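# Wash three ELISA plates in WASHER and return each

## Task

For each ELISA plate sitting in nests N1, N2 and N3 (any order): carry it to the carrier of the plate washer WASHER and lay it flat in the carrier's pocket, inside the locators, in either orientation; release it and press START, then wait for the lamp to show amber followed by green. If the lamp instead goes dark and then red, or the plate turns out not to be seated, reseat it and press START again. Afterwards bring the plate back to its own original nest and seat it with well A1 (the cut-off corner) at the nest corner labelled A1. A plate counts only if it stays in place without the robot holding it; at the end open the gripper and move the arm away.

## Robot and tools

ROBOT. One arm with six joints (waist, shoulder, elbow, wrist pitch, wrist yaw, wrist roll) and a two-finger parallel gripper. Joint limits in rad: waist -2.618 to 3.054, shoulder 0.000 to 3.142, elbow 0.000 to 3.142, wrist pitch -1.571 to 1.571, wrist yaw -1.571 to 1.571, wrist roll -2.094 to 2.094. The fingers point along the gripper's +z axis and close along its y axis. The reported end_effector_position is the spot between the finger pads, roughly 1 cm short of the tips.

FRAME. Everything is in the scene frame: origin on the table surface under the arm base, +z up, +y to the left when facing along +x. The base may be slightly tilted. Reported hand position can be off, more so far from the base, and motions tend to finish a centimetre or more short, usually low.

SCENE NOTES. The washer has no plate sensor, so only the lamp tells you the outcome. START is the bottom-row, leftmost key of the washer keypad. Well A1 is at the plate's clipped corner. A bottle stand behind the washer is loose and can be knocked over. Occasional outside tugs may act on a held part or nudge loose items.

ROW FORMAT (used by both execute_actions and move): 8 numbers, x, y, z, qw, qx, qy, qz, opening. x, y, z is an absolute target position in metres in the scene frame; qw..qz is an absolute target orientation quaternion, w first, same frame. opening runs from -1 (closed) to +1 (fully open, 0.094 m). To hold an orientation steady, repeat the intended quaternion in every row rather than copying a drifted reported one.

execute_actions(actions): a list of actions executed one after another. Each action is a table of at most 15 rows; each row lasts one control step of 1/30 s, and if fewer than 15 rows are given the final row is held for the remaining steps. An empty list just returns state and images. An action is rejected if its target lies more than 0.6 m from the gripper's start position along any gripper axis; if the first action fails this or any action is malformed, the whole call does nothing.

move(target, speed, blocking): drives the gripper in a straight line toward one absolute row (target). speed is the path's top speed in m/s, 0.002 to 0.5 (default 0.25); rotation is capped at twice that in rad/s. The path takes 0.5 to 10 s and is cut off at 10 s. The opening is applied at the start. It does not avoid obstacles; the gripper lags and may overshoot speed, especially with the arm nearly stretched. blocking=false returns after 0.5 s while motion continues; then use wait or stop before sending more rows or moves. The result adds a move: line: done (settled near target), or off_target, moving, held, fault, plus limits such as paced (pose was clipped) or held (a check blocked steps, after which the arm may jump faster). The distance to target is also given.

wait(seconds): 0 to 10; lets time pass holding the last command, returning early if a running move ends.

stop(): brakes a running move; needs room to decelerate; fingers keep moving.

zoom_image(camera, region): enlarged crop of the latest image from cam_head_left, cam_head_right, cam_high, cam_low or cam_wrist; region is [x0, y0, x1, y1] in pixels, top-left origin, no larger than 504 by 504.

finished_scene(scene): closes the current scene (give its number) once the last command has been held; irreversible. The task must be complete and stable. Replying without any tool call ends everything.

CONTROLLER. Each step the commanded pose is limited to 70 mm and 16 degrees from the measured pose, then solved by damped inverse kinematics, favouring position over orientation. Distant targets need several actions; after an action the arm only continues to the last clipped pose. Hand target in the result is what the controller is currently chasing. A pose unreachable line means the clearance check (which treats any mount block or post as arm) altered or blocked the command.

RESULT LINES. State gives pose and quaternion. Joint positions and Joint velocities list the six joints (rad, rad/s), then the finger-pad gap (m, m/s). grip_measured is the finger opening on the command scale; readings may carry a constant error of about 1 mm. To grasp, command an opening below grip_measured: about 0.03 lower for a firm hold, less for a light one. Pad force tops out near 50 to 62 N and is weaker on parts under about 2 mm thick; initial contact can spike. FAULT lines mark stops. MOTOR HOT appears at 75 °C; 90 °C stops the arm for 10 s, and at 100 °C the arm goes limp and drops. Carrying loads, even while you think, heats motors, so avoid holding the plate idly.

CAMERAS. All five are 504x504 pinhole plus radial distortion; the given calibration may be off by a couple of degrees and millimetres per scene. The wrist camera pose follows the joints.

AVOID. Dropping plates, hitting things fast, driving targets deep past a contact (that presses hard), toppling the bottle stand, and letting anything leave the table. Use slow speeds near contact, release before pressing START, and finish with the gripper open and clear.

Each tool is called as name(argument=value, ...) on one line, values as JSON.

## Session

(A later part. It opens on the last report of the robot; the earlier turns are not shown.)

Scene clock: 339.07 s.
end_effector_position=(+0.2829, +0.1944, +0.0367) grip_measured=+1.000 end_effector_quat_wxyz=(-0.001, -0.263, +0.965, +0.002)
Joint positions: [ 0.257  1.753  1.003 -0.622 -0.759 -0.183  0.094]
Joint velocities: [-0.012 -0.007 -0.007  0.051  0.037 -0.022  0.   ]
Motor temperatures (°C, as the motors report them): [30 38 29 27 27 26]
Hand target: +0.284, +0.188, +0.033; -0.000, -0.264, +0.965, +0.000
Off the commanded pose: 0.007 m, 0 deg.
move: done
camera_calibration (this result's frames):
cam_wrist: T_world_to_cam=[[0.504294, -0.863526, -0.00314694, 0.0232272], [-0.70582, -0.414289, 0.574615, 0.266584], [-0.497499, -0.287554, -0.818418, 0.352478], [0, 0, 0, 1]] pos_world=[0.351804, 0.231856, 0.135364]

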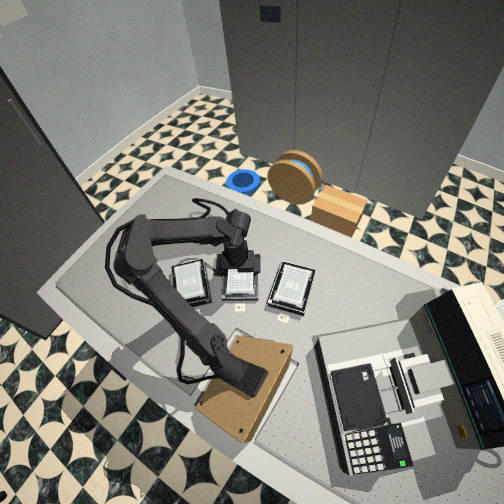

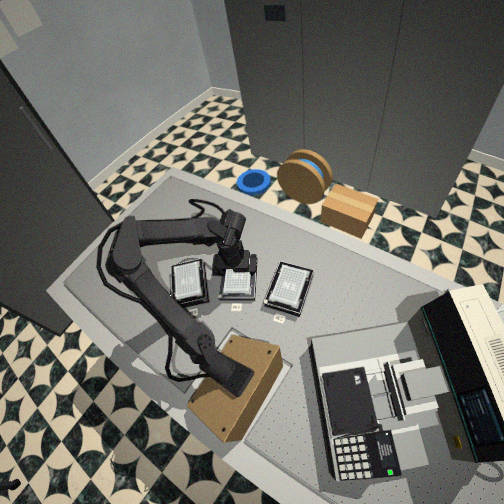

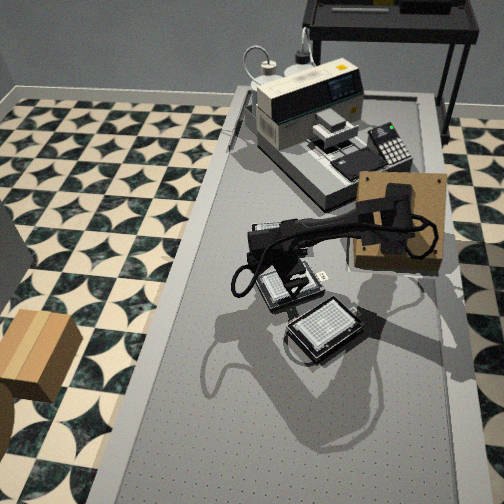

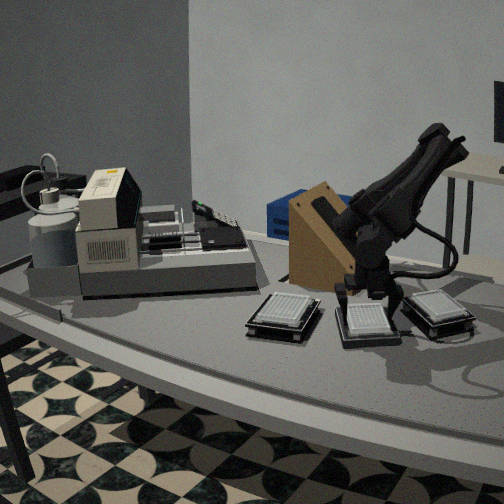

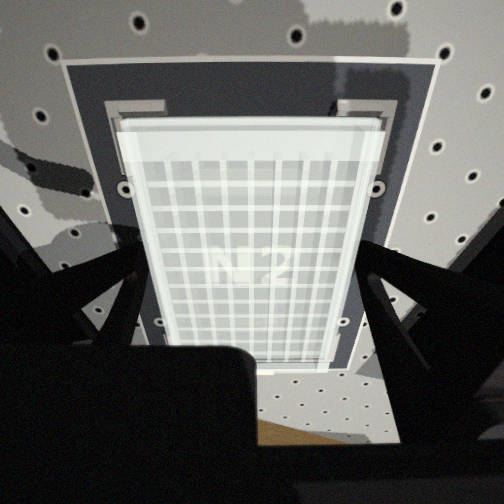

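execute_actions(actions=[[[0.283,0.193,0.036,0,-0.264,0.9645,0,0.74]],[[0.283,0.193,0.036,0,-0.264,0.9645,0,0.74]]])

move(target=[0.283,0.194,0.08,0,-0.264,0.9645,0,0.74], speed=0.03)

move(target=[0.335,0.02,0.20,0,-0.2,0.98,0,0.74], speed=0.12)

move(target=[0.28,-0.19,0.19,0,-0.2,0.98,0,0.74], speed=0.15)

move(target=[0.112,-0.282,0.17,0,-0.341,0.94,0,0.74], speed=0.12)

move(target=[0.113,-0.281,0.125,0.006,-0.341,0.94,0,0.74], speed=0.02)

Scene clock: 346.90 s.
end_effector_position=(+0.2828, +0.1945, +0.0365) grip_measured=+0.774 end_effector_quat_wxyz=(-0.002, -0.264, +0.965, +0.002)
Joint positions: [ 0.258  1.753  1.003 -0.621 -0.758 -0.183  0.083]
Joint velocities: [ 0.002 -0.002  0.007 -0.022  0.051  0.022  0.   ]
Motor temperatures (°C, as the motors report them): [30 38 29 27 27 26]
Hand target: +0.283, +0.193, +0.036; -0.000, -0.264, +0.965, +0.000
Off the commanded pose: 0.002 m, 0 deg.
camera_calibration (this result's frames):
cam_wrist: T_world_to_cam=[[0.505555, -0.86279, -0.00271023, 0.0228756], [-0.705055, -0.414936, 0.575088, 0.266584], [-0.497305, -0.288828, -0.818087, 0.352444], [0, 0, 0, 1]] pos_world=[0.351664, 0.232148, 0.135083]

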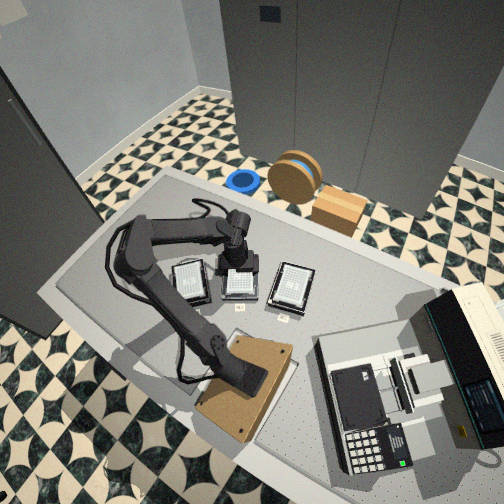

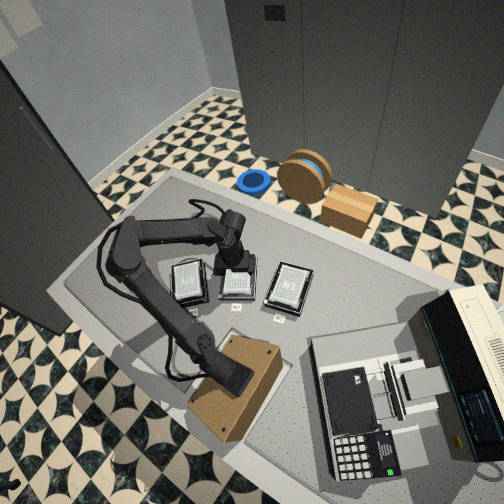

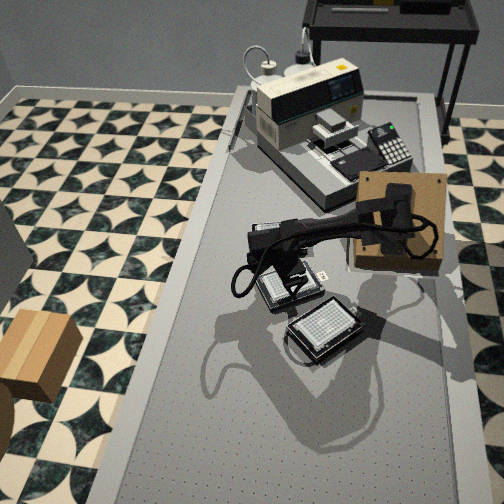

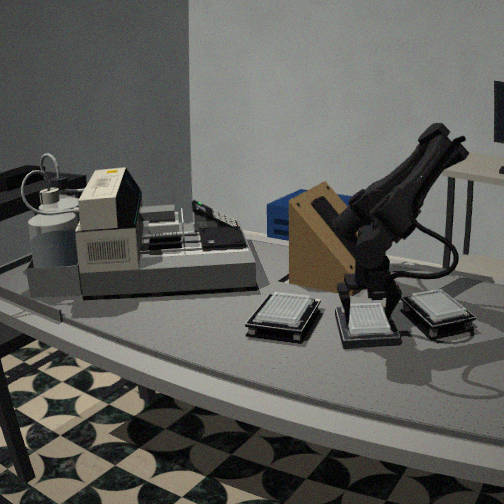

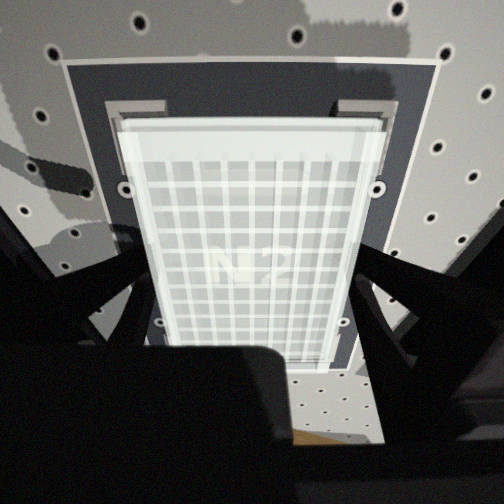

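Scene clock: 348.73 s.
end_effector_position=(+0.2746, +0.1877, +0.0645) grip_measured=+0.774 end_effector_quat_wxyz=(-0.022, -0.256, +0.966, +0.001)
Joint positions: [ 0.184  1.733  1.058 -0.824 -0.768 -0.309  0.083]
Joint velocities: [ 0.002 -0.012  0.022 -0.007  0.022 -0.066 -0.   ]
Motor temperatures (°C, as the motors report them): [30 38 29 27 27 26]
Hand target: +0.284, +0.195, +0.080; +0.000, -0.264, +0.965, +0.001
Off the commanded pose: 0.019 m, 3 deg.
move: off_target
camera_calibration (this result's frames):
cam_wrist: T_world_to_cam=[[0.491424, -0.870841, -0.011719, 0.0271374], [-0.688189, -0.396528, 0.607586, 0.231675], [-0.533758, -0.290518, -0.794167, 0.378093], [0, 0, 0, 1]] pos_world=[0.34791, 0.225341, 0.159825]

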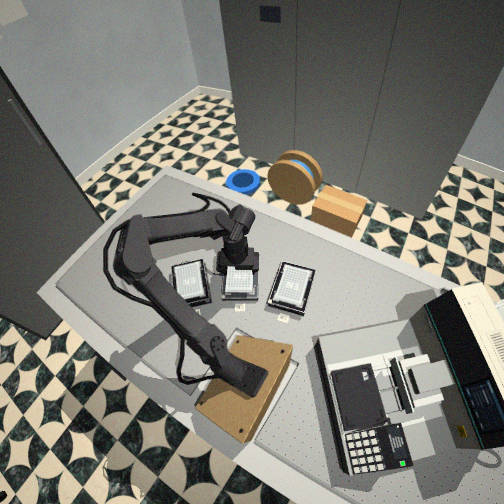

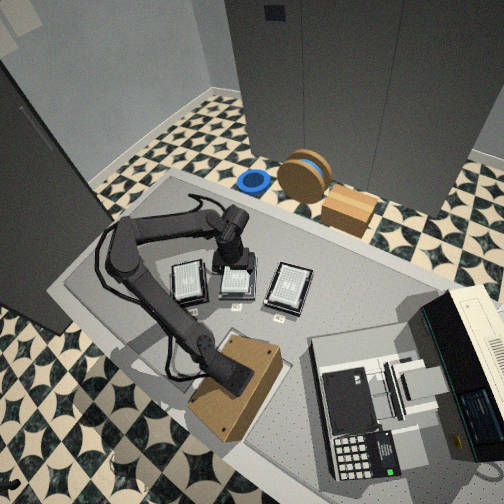

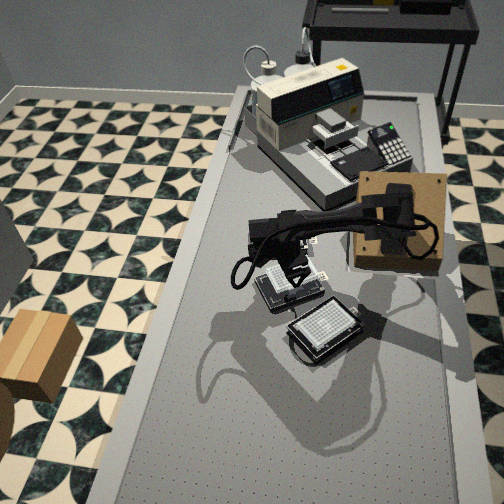

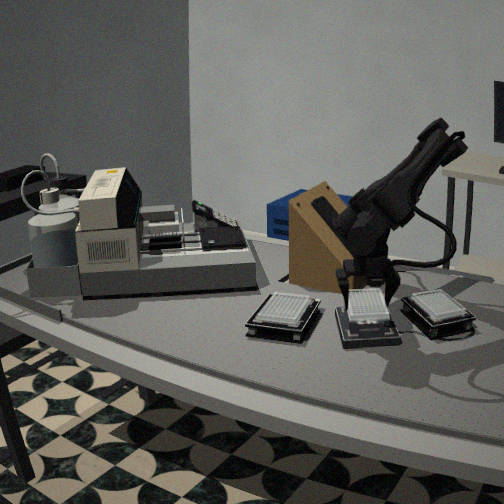

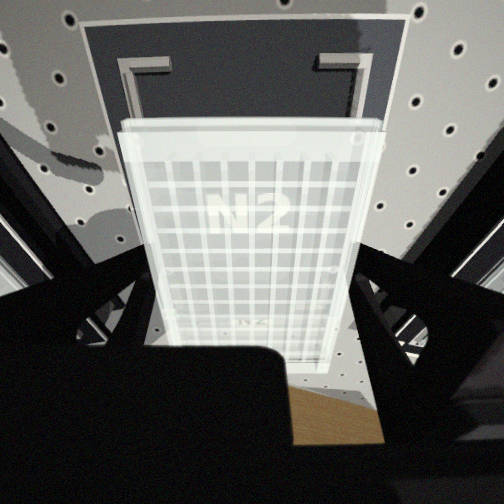

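Scene clock: 351.17 s.
end_effector_position=(+0.3344, +0.0266, +0.1890) grip_measured=+0.774 end_effector_quat_wxyz=(-0.007, -0.203, +0.979, +0.010)
Joint positions: [-0.413  2.195  1.564 -1.383 -0.684 -0.975  0.083]
Joint velocities: [-0.012 -0.017 -0.002 -0.051 -0.11  -0.007 -0.001]
Motor temperatures (°C, as the motors report them): [30 38 29 27 27 26]
Hand target: +0.338, +0.024, +0.198; +0.002, -0.201, +0.980, +0.009
Off the commanded pose: 0.013 m, 2 deg.
move: off_target
camera_calibration (this result's frames):
cam_wrist: T_world_to_cam=[[0.394414, -0.918671, -0.0219474, -0.105435], [-0.742434, -0.332643, 0.581498, 0.154659], [-0.541506, -0.213057, -0.813251, 0.466281], [0, 0, 0, 1]] pos_world=[0.408904, 0.053931, 0.286956]

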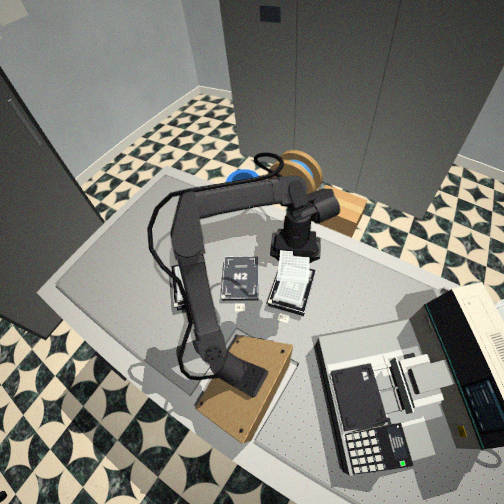

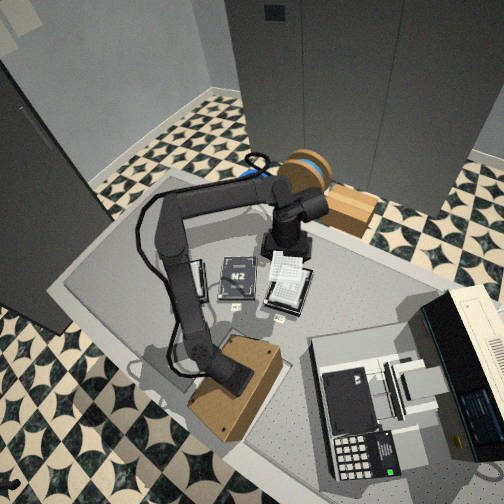

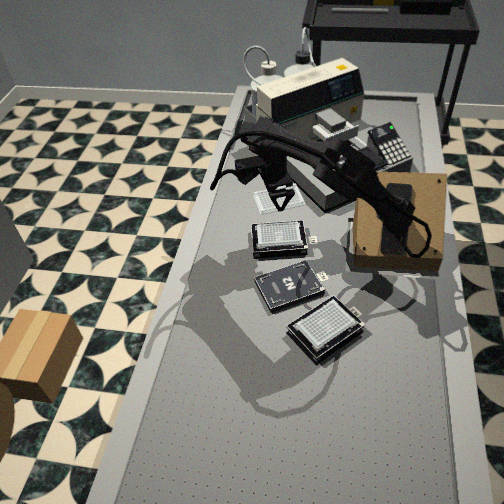

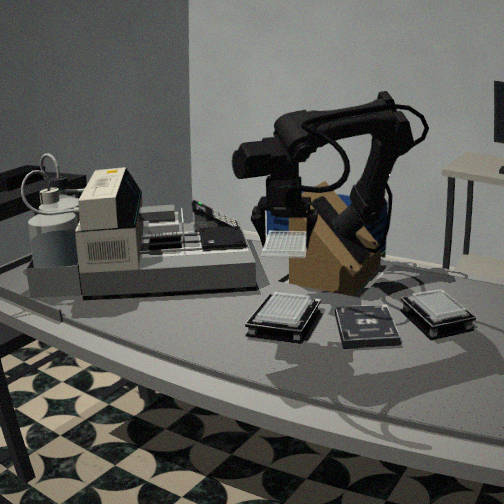

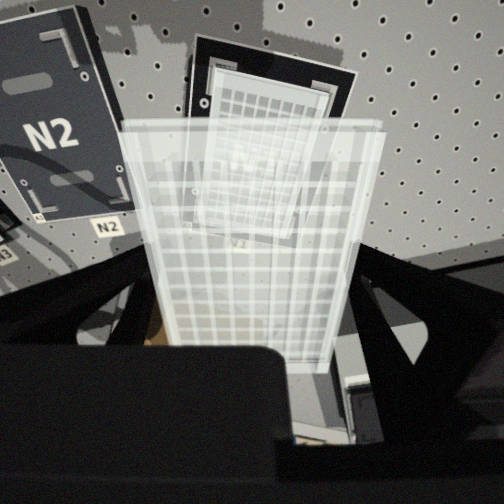

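Scene clock: 353.17 s.
end_effector_position=(+0.2765, -0.1814, +0.1785) grip_measured=+0.774 end_effector_quat_wxyz=(-0.009, -0.198, +0.980, +0.016)
Joint positions: [-0.806  2.682  1.755 -1.322 -0.475 -1.369  0.083]
Joint velocities: [-0.002 -0.002 -0.007 -0.037 -0.007 -0.022 -0.001]
Motor temperatures (°C, as the motors report them): [31 38 29 27 27 26]
Hand target: +0.281, -0.187, +0.189; +0.003, -0.202, +0.979, +0.005
Off the commanded pose: 0.015 m, 2 deg.
move: off_target
camera_calibration (this result's frames):
cam_wrist: T_world_to_cam=[[0.383479, -0.922924, -0.0339786, -0.269485], [-0.742601, -0.33001, 0.582784, 0.0488737], [-0.549079, -0.198253, -0.811916, 0.386594], [0, 0, 0, 1]] pos_world=[0.351906, -0.155942, 0.276242]

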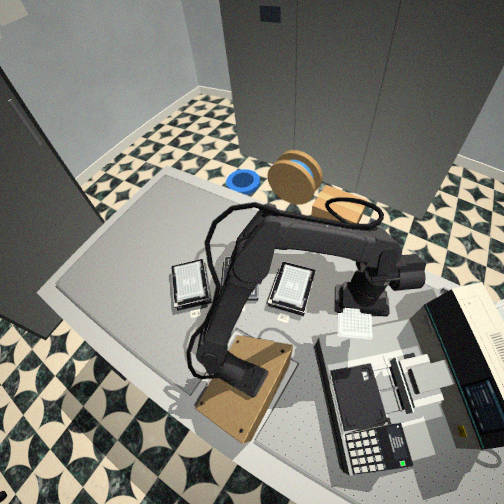

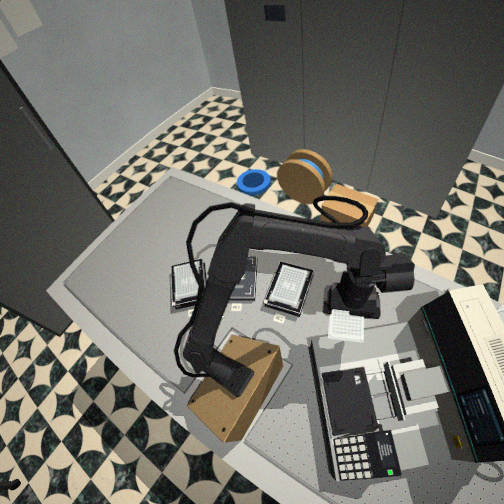

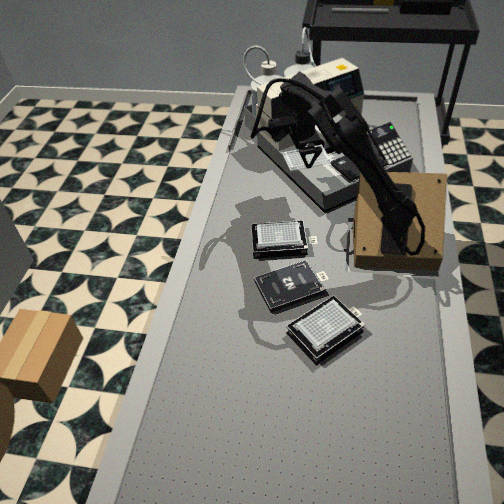

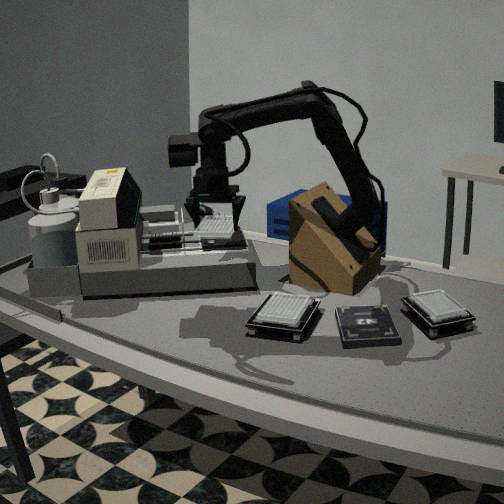

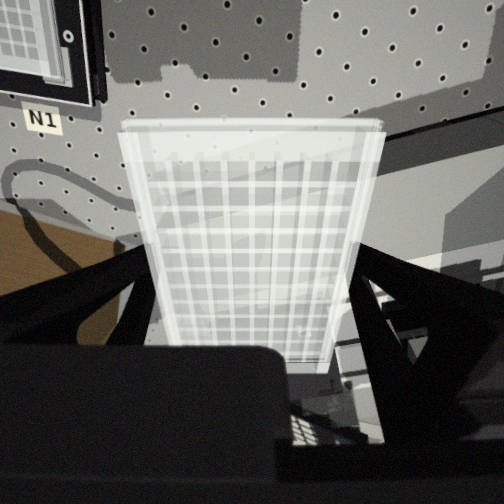

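Scene clock: 355.30 s.
end_effector_position=(+0.1129, -0.2709, +0.1643) grip_measured=+0.774 end_effector_quat_wxyz=(+0.003, -0.340, +0.940, +0.019)
Joint positions: [-1.26   2.8    1.619 -1.188 -0.187 -2.02   0.083]
Joint velocities: [-0.002 -0.017 -0.002  0.066  0.022  0.037 -0.001]
Motor temperatures (°C, as the motors report them): [30 39 29 27 27 26]
Hand target: +0.115, -0.280, +0.171; +0.005, -0.345, +0.939, +0.002
Off the commanded pose: 0.012 m, 2 deg.
move: off_target
camera_calibration (this result's frames):
cam_wrist: T_world_to_cam=[[0.636536, -0.77054, -0.0330167, -0.277293], [-0.628242, -0.542866, 0.557324, -0.160261], [-0.447364, -0.334014, -0.829639, 0.222089], [0, 0, 0, 1]] pos_world=[0.175179, -0.226485, 0.264416]

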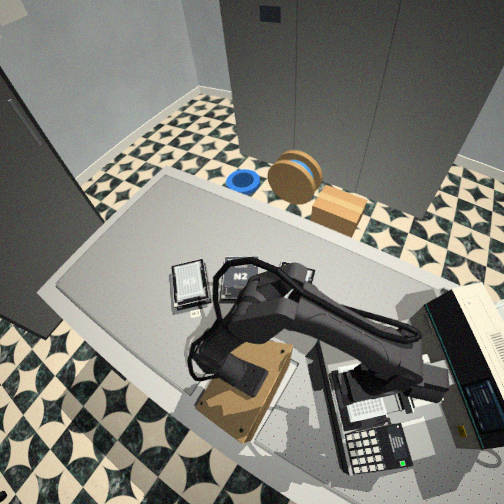

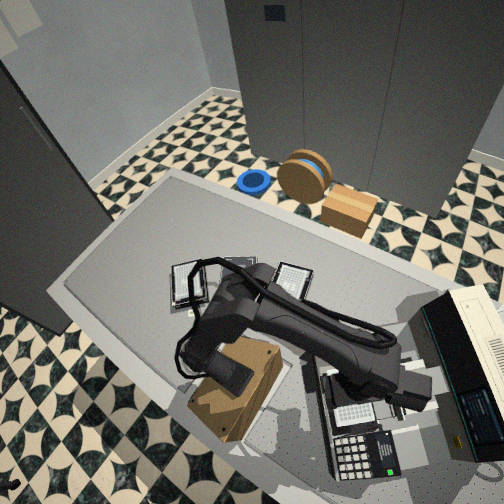

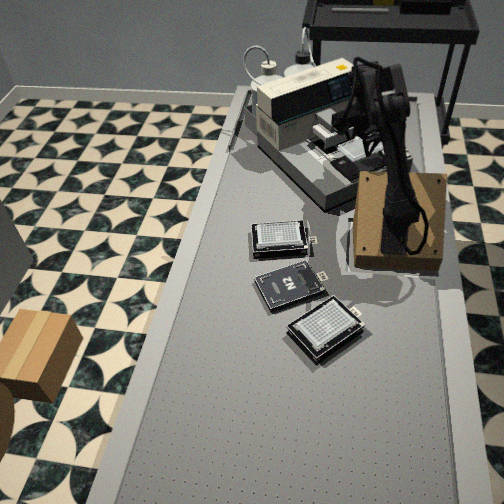

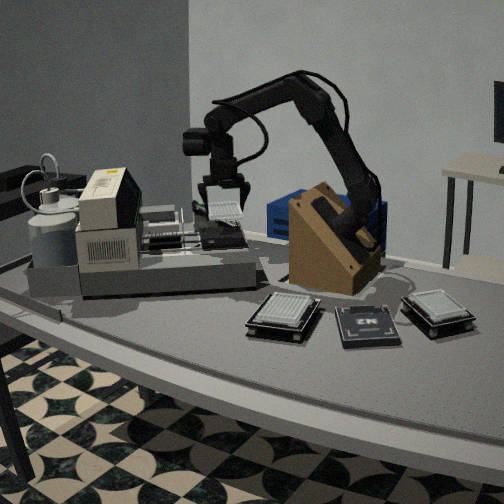

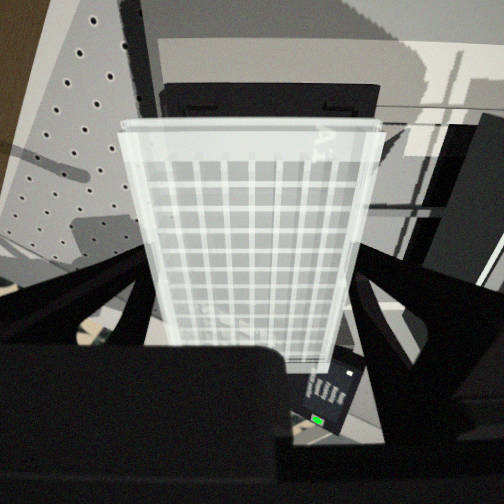

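Scene clock: 357.63 s.
end_effector_position=(+0.1082, -0.2810, +0.1278) grip_measured=+0.774 end_effector_quat_wxyz=(+0.001, -0.341, +0.940, +0.001)
Joint positions: [-1.26   2.834  1.518 -1.017 -0.185 -2.015  0.083]
Joint velocities: [ 0.002  0.007 -0.007  0.037 -0.022 -0.037 -0.   ]
Motor temperatures (°C, as the motors report them): [30 39 29 27 27 26]
Hand target: +0.112, -0.280, +0.125; +0.006, -0.341, +0.940, +0.000
Off the commanded pose: 0.006 m, 1 deg.
move: done
camera_calibration (this result's frames):
cam_wrist: T_world_to_cam=[[0.638393, -0.76971, -0.000799775, -0.28733], [-0.631281, -0.524175, 0.571599, -0.144587], [-0.440384, -0.3644, -0.820533, 0.175862], [0, 0, 0, 1]] pos_world=[0.169601, -0.232866, 0.226716]

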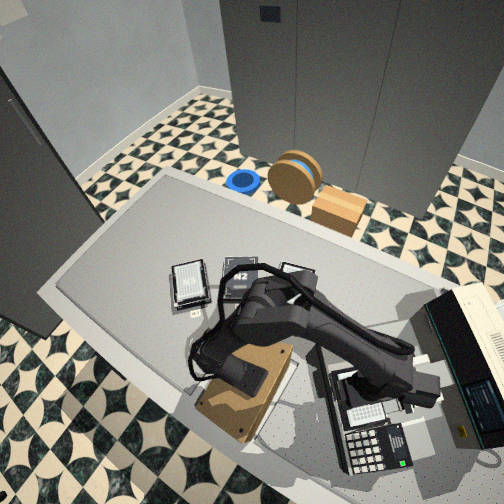

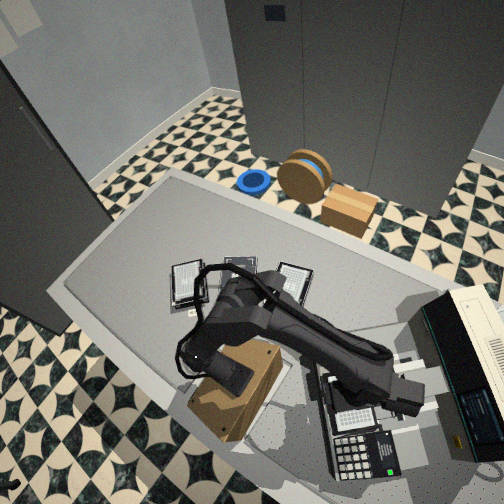

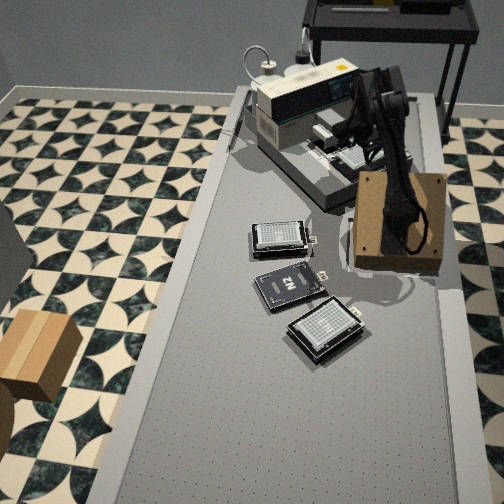

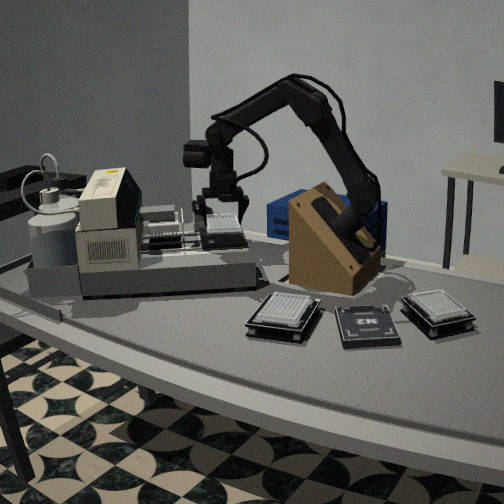

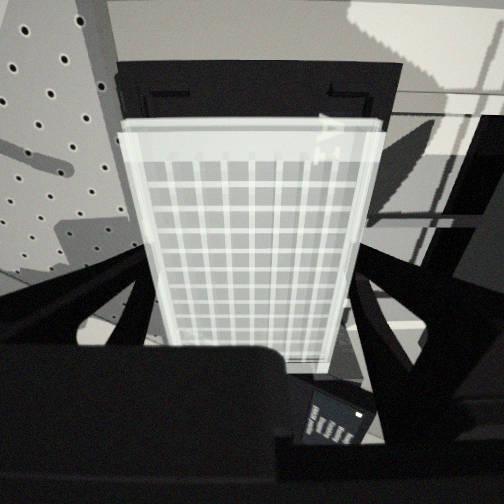

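move(target=[0.1165,-0.281,0.107,0.006,-0.341,0.94,0,0.74], speed=0.012)

zoom_image(camera="cam_wrist", region=[60,40,440,200])

Scene clock: 363.47 s.
end_effector_position=(+0.1125, -0.2821, +0.1097) grip_measured=+0.774 end_effector_quat_wxyz=(-0.001, -0.342, +0.940, +0.001)
Joint positions: [-1.236  2.861  1.49  -0.956 -0.198 -2.     0.083]
Joint velocities: [ 0.022 -0.007 -0.002 -0.022  0.007 -0.037 -0.   ]
Motor temperatures (°C, as the motors report them): [30 40 30 27 27 26]
Hand target: +0.116, -0.281, +0.107; +0.006, -0.341, +0.940, +0.000
Off the commanded pose: 0.005 m, 1 deg.
move: done
camera_calibration (this result's frames):
cam_wrist: T_world_to_cam=[[0.63984, -0.768508, -0.000580729, -0.290882], [-0.628853, -0.524, 0.574428, -0.132628], [-0.441757, -0.367177, -0.818555, 0.161696], [0, 0, 0, 1]] pos_world=[0.174145, -0.233671, 0.208373]

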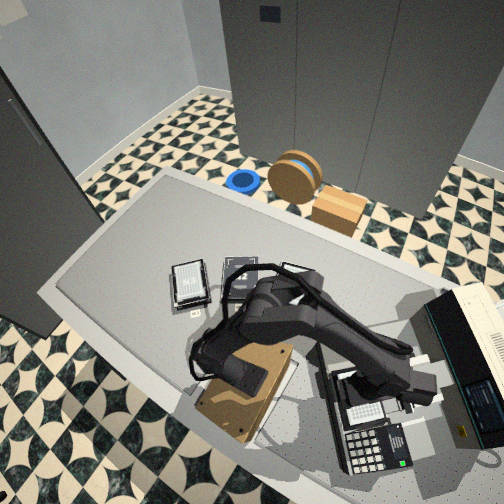

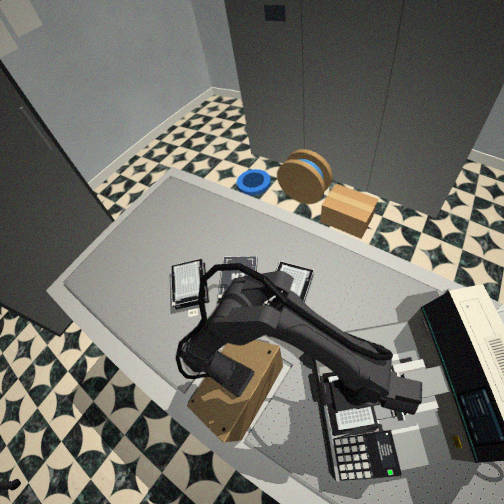

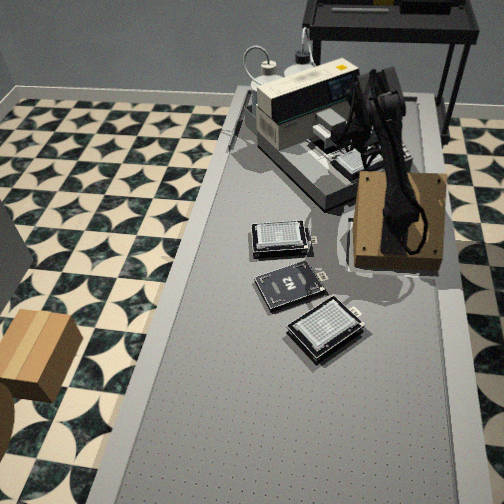

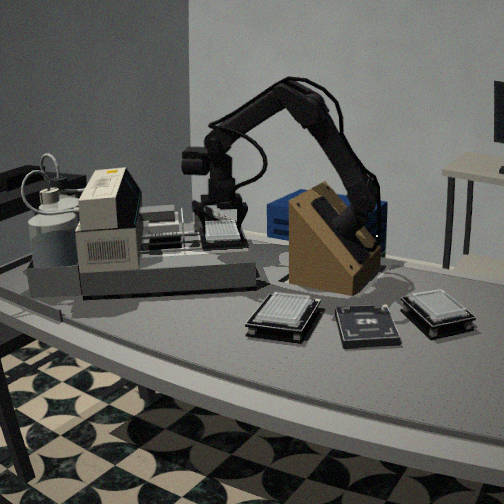

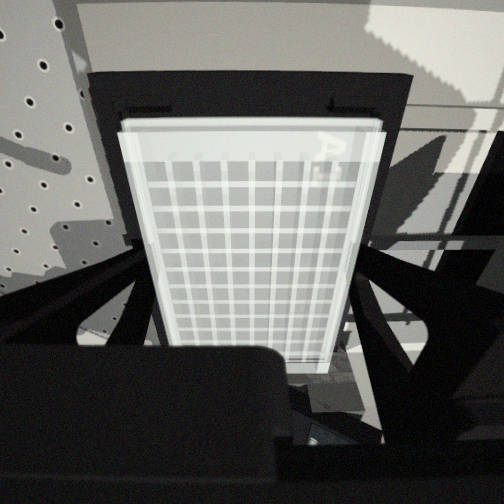

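Region (60, 40, 440, 200) of cam_wrist's 504x504 image, scaled by 1.326, with more detail than that image has; it fills the top 212 rows of this view, and the rest is white.

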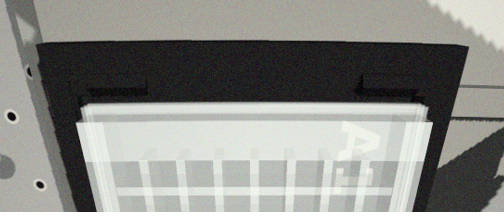

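move(target=[0.116,-0.280,0.099,0.006,-0.341,0.94,0,0.74], speed=0.01)

Scene clock: 367.13 s.
end_effector_position=(+0.1129, -0.2818, +0.1047) grip_measured=+0.774 end_effector_quat_wxyz=(-0.001, -0.343, +0.939, -0.003)
Joint positions: [-1.232  2.861  1.47  -0.928 -0.201 -1.997  0.083]
Joint velocities: [ 0.017 -0.012 -0.012 -0.022  0.037 -0.081 -0.001]
Motor temperatures (°C, as the motors report them): [29 40 30 27 27 26]
Hand target: +0.116, -0.280, +0.099; +0.006, -0.341, +0.940, -0.000
Off the commanded pose: 0.007 m, 1 deg.
move: done
camera_calibration (this result's frames):
cam_wrist: T_world_to_cam=[[0.641264, -0.767299, 0.00575118, -0.291362], [-0.629039, -0.521392, 0.576594, -0.128846], [-0.439422, -0.373366, -0.817011, 0.155708], [0, 0, 0, 1]] pos_world=[0.174212, -0.232605, 0.203182]

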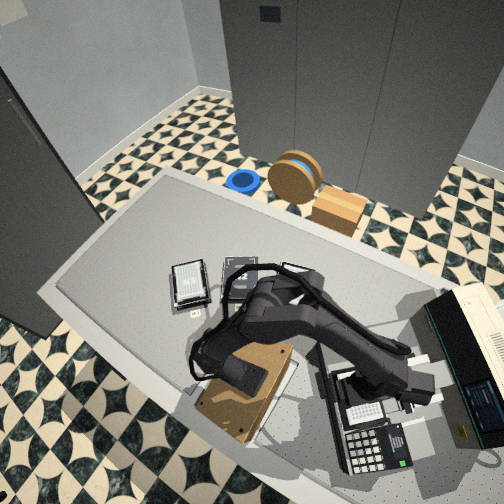

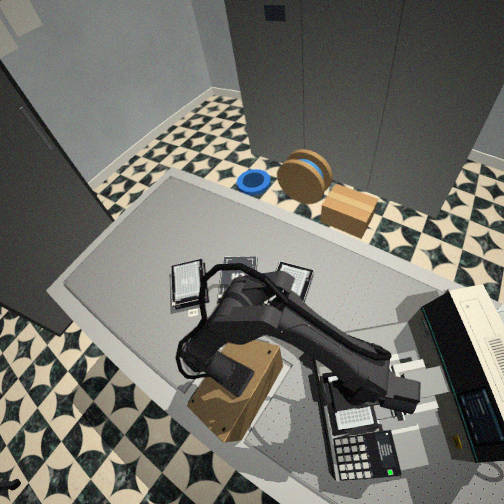

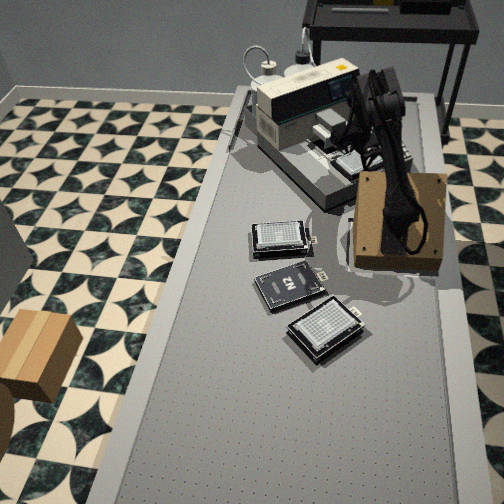

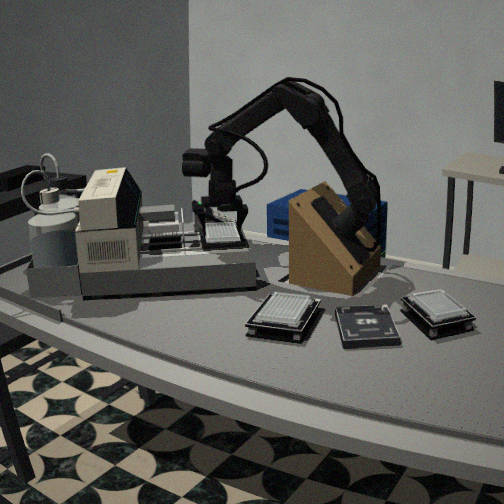

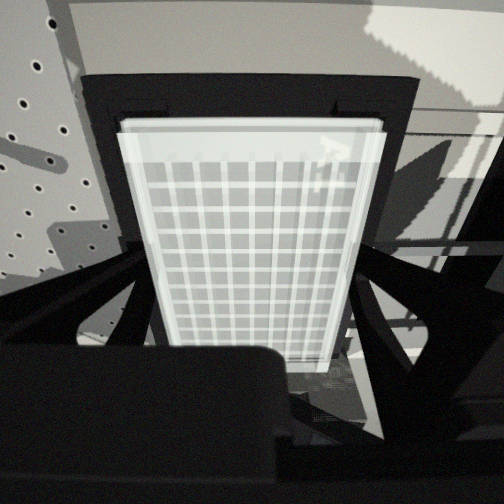

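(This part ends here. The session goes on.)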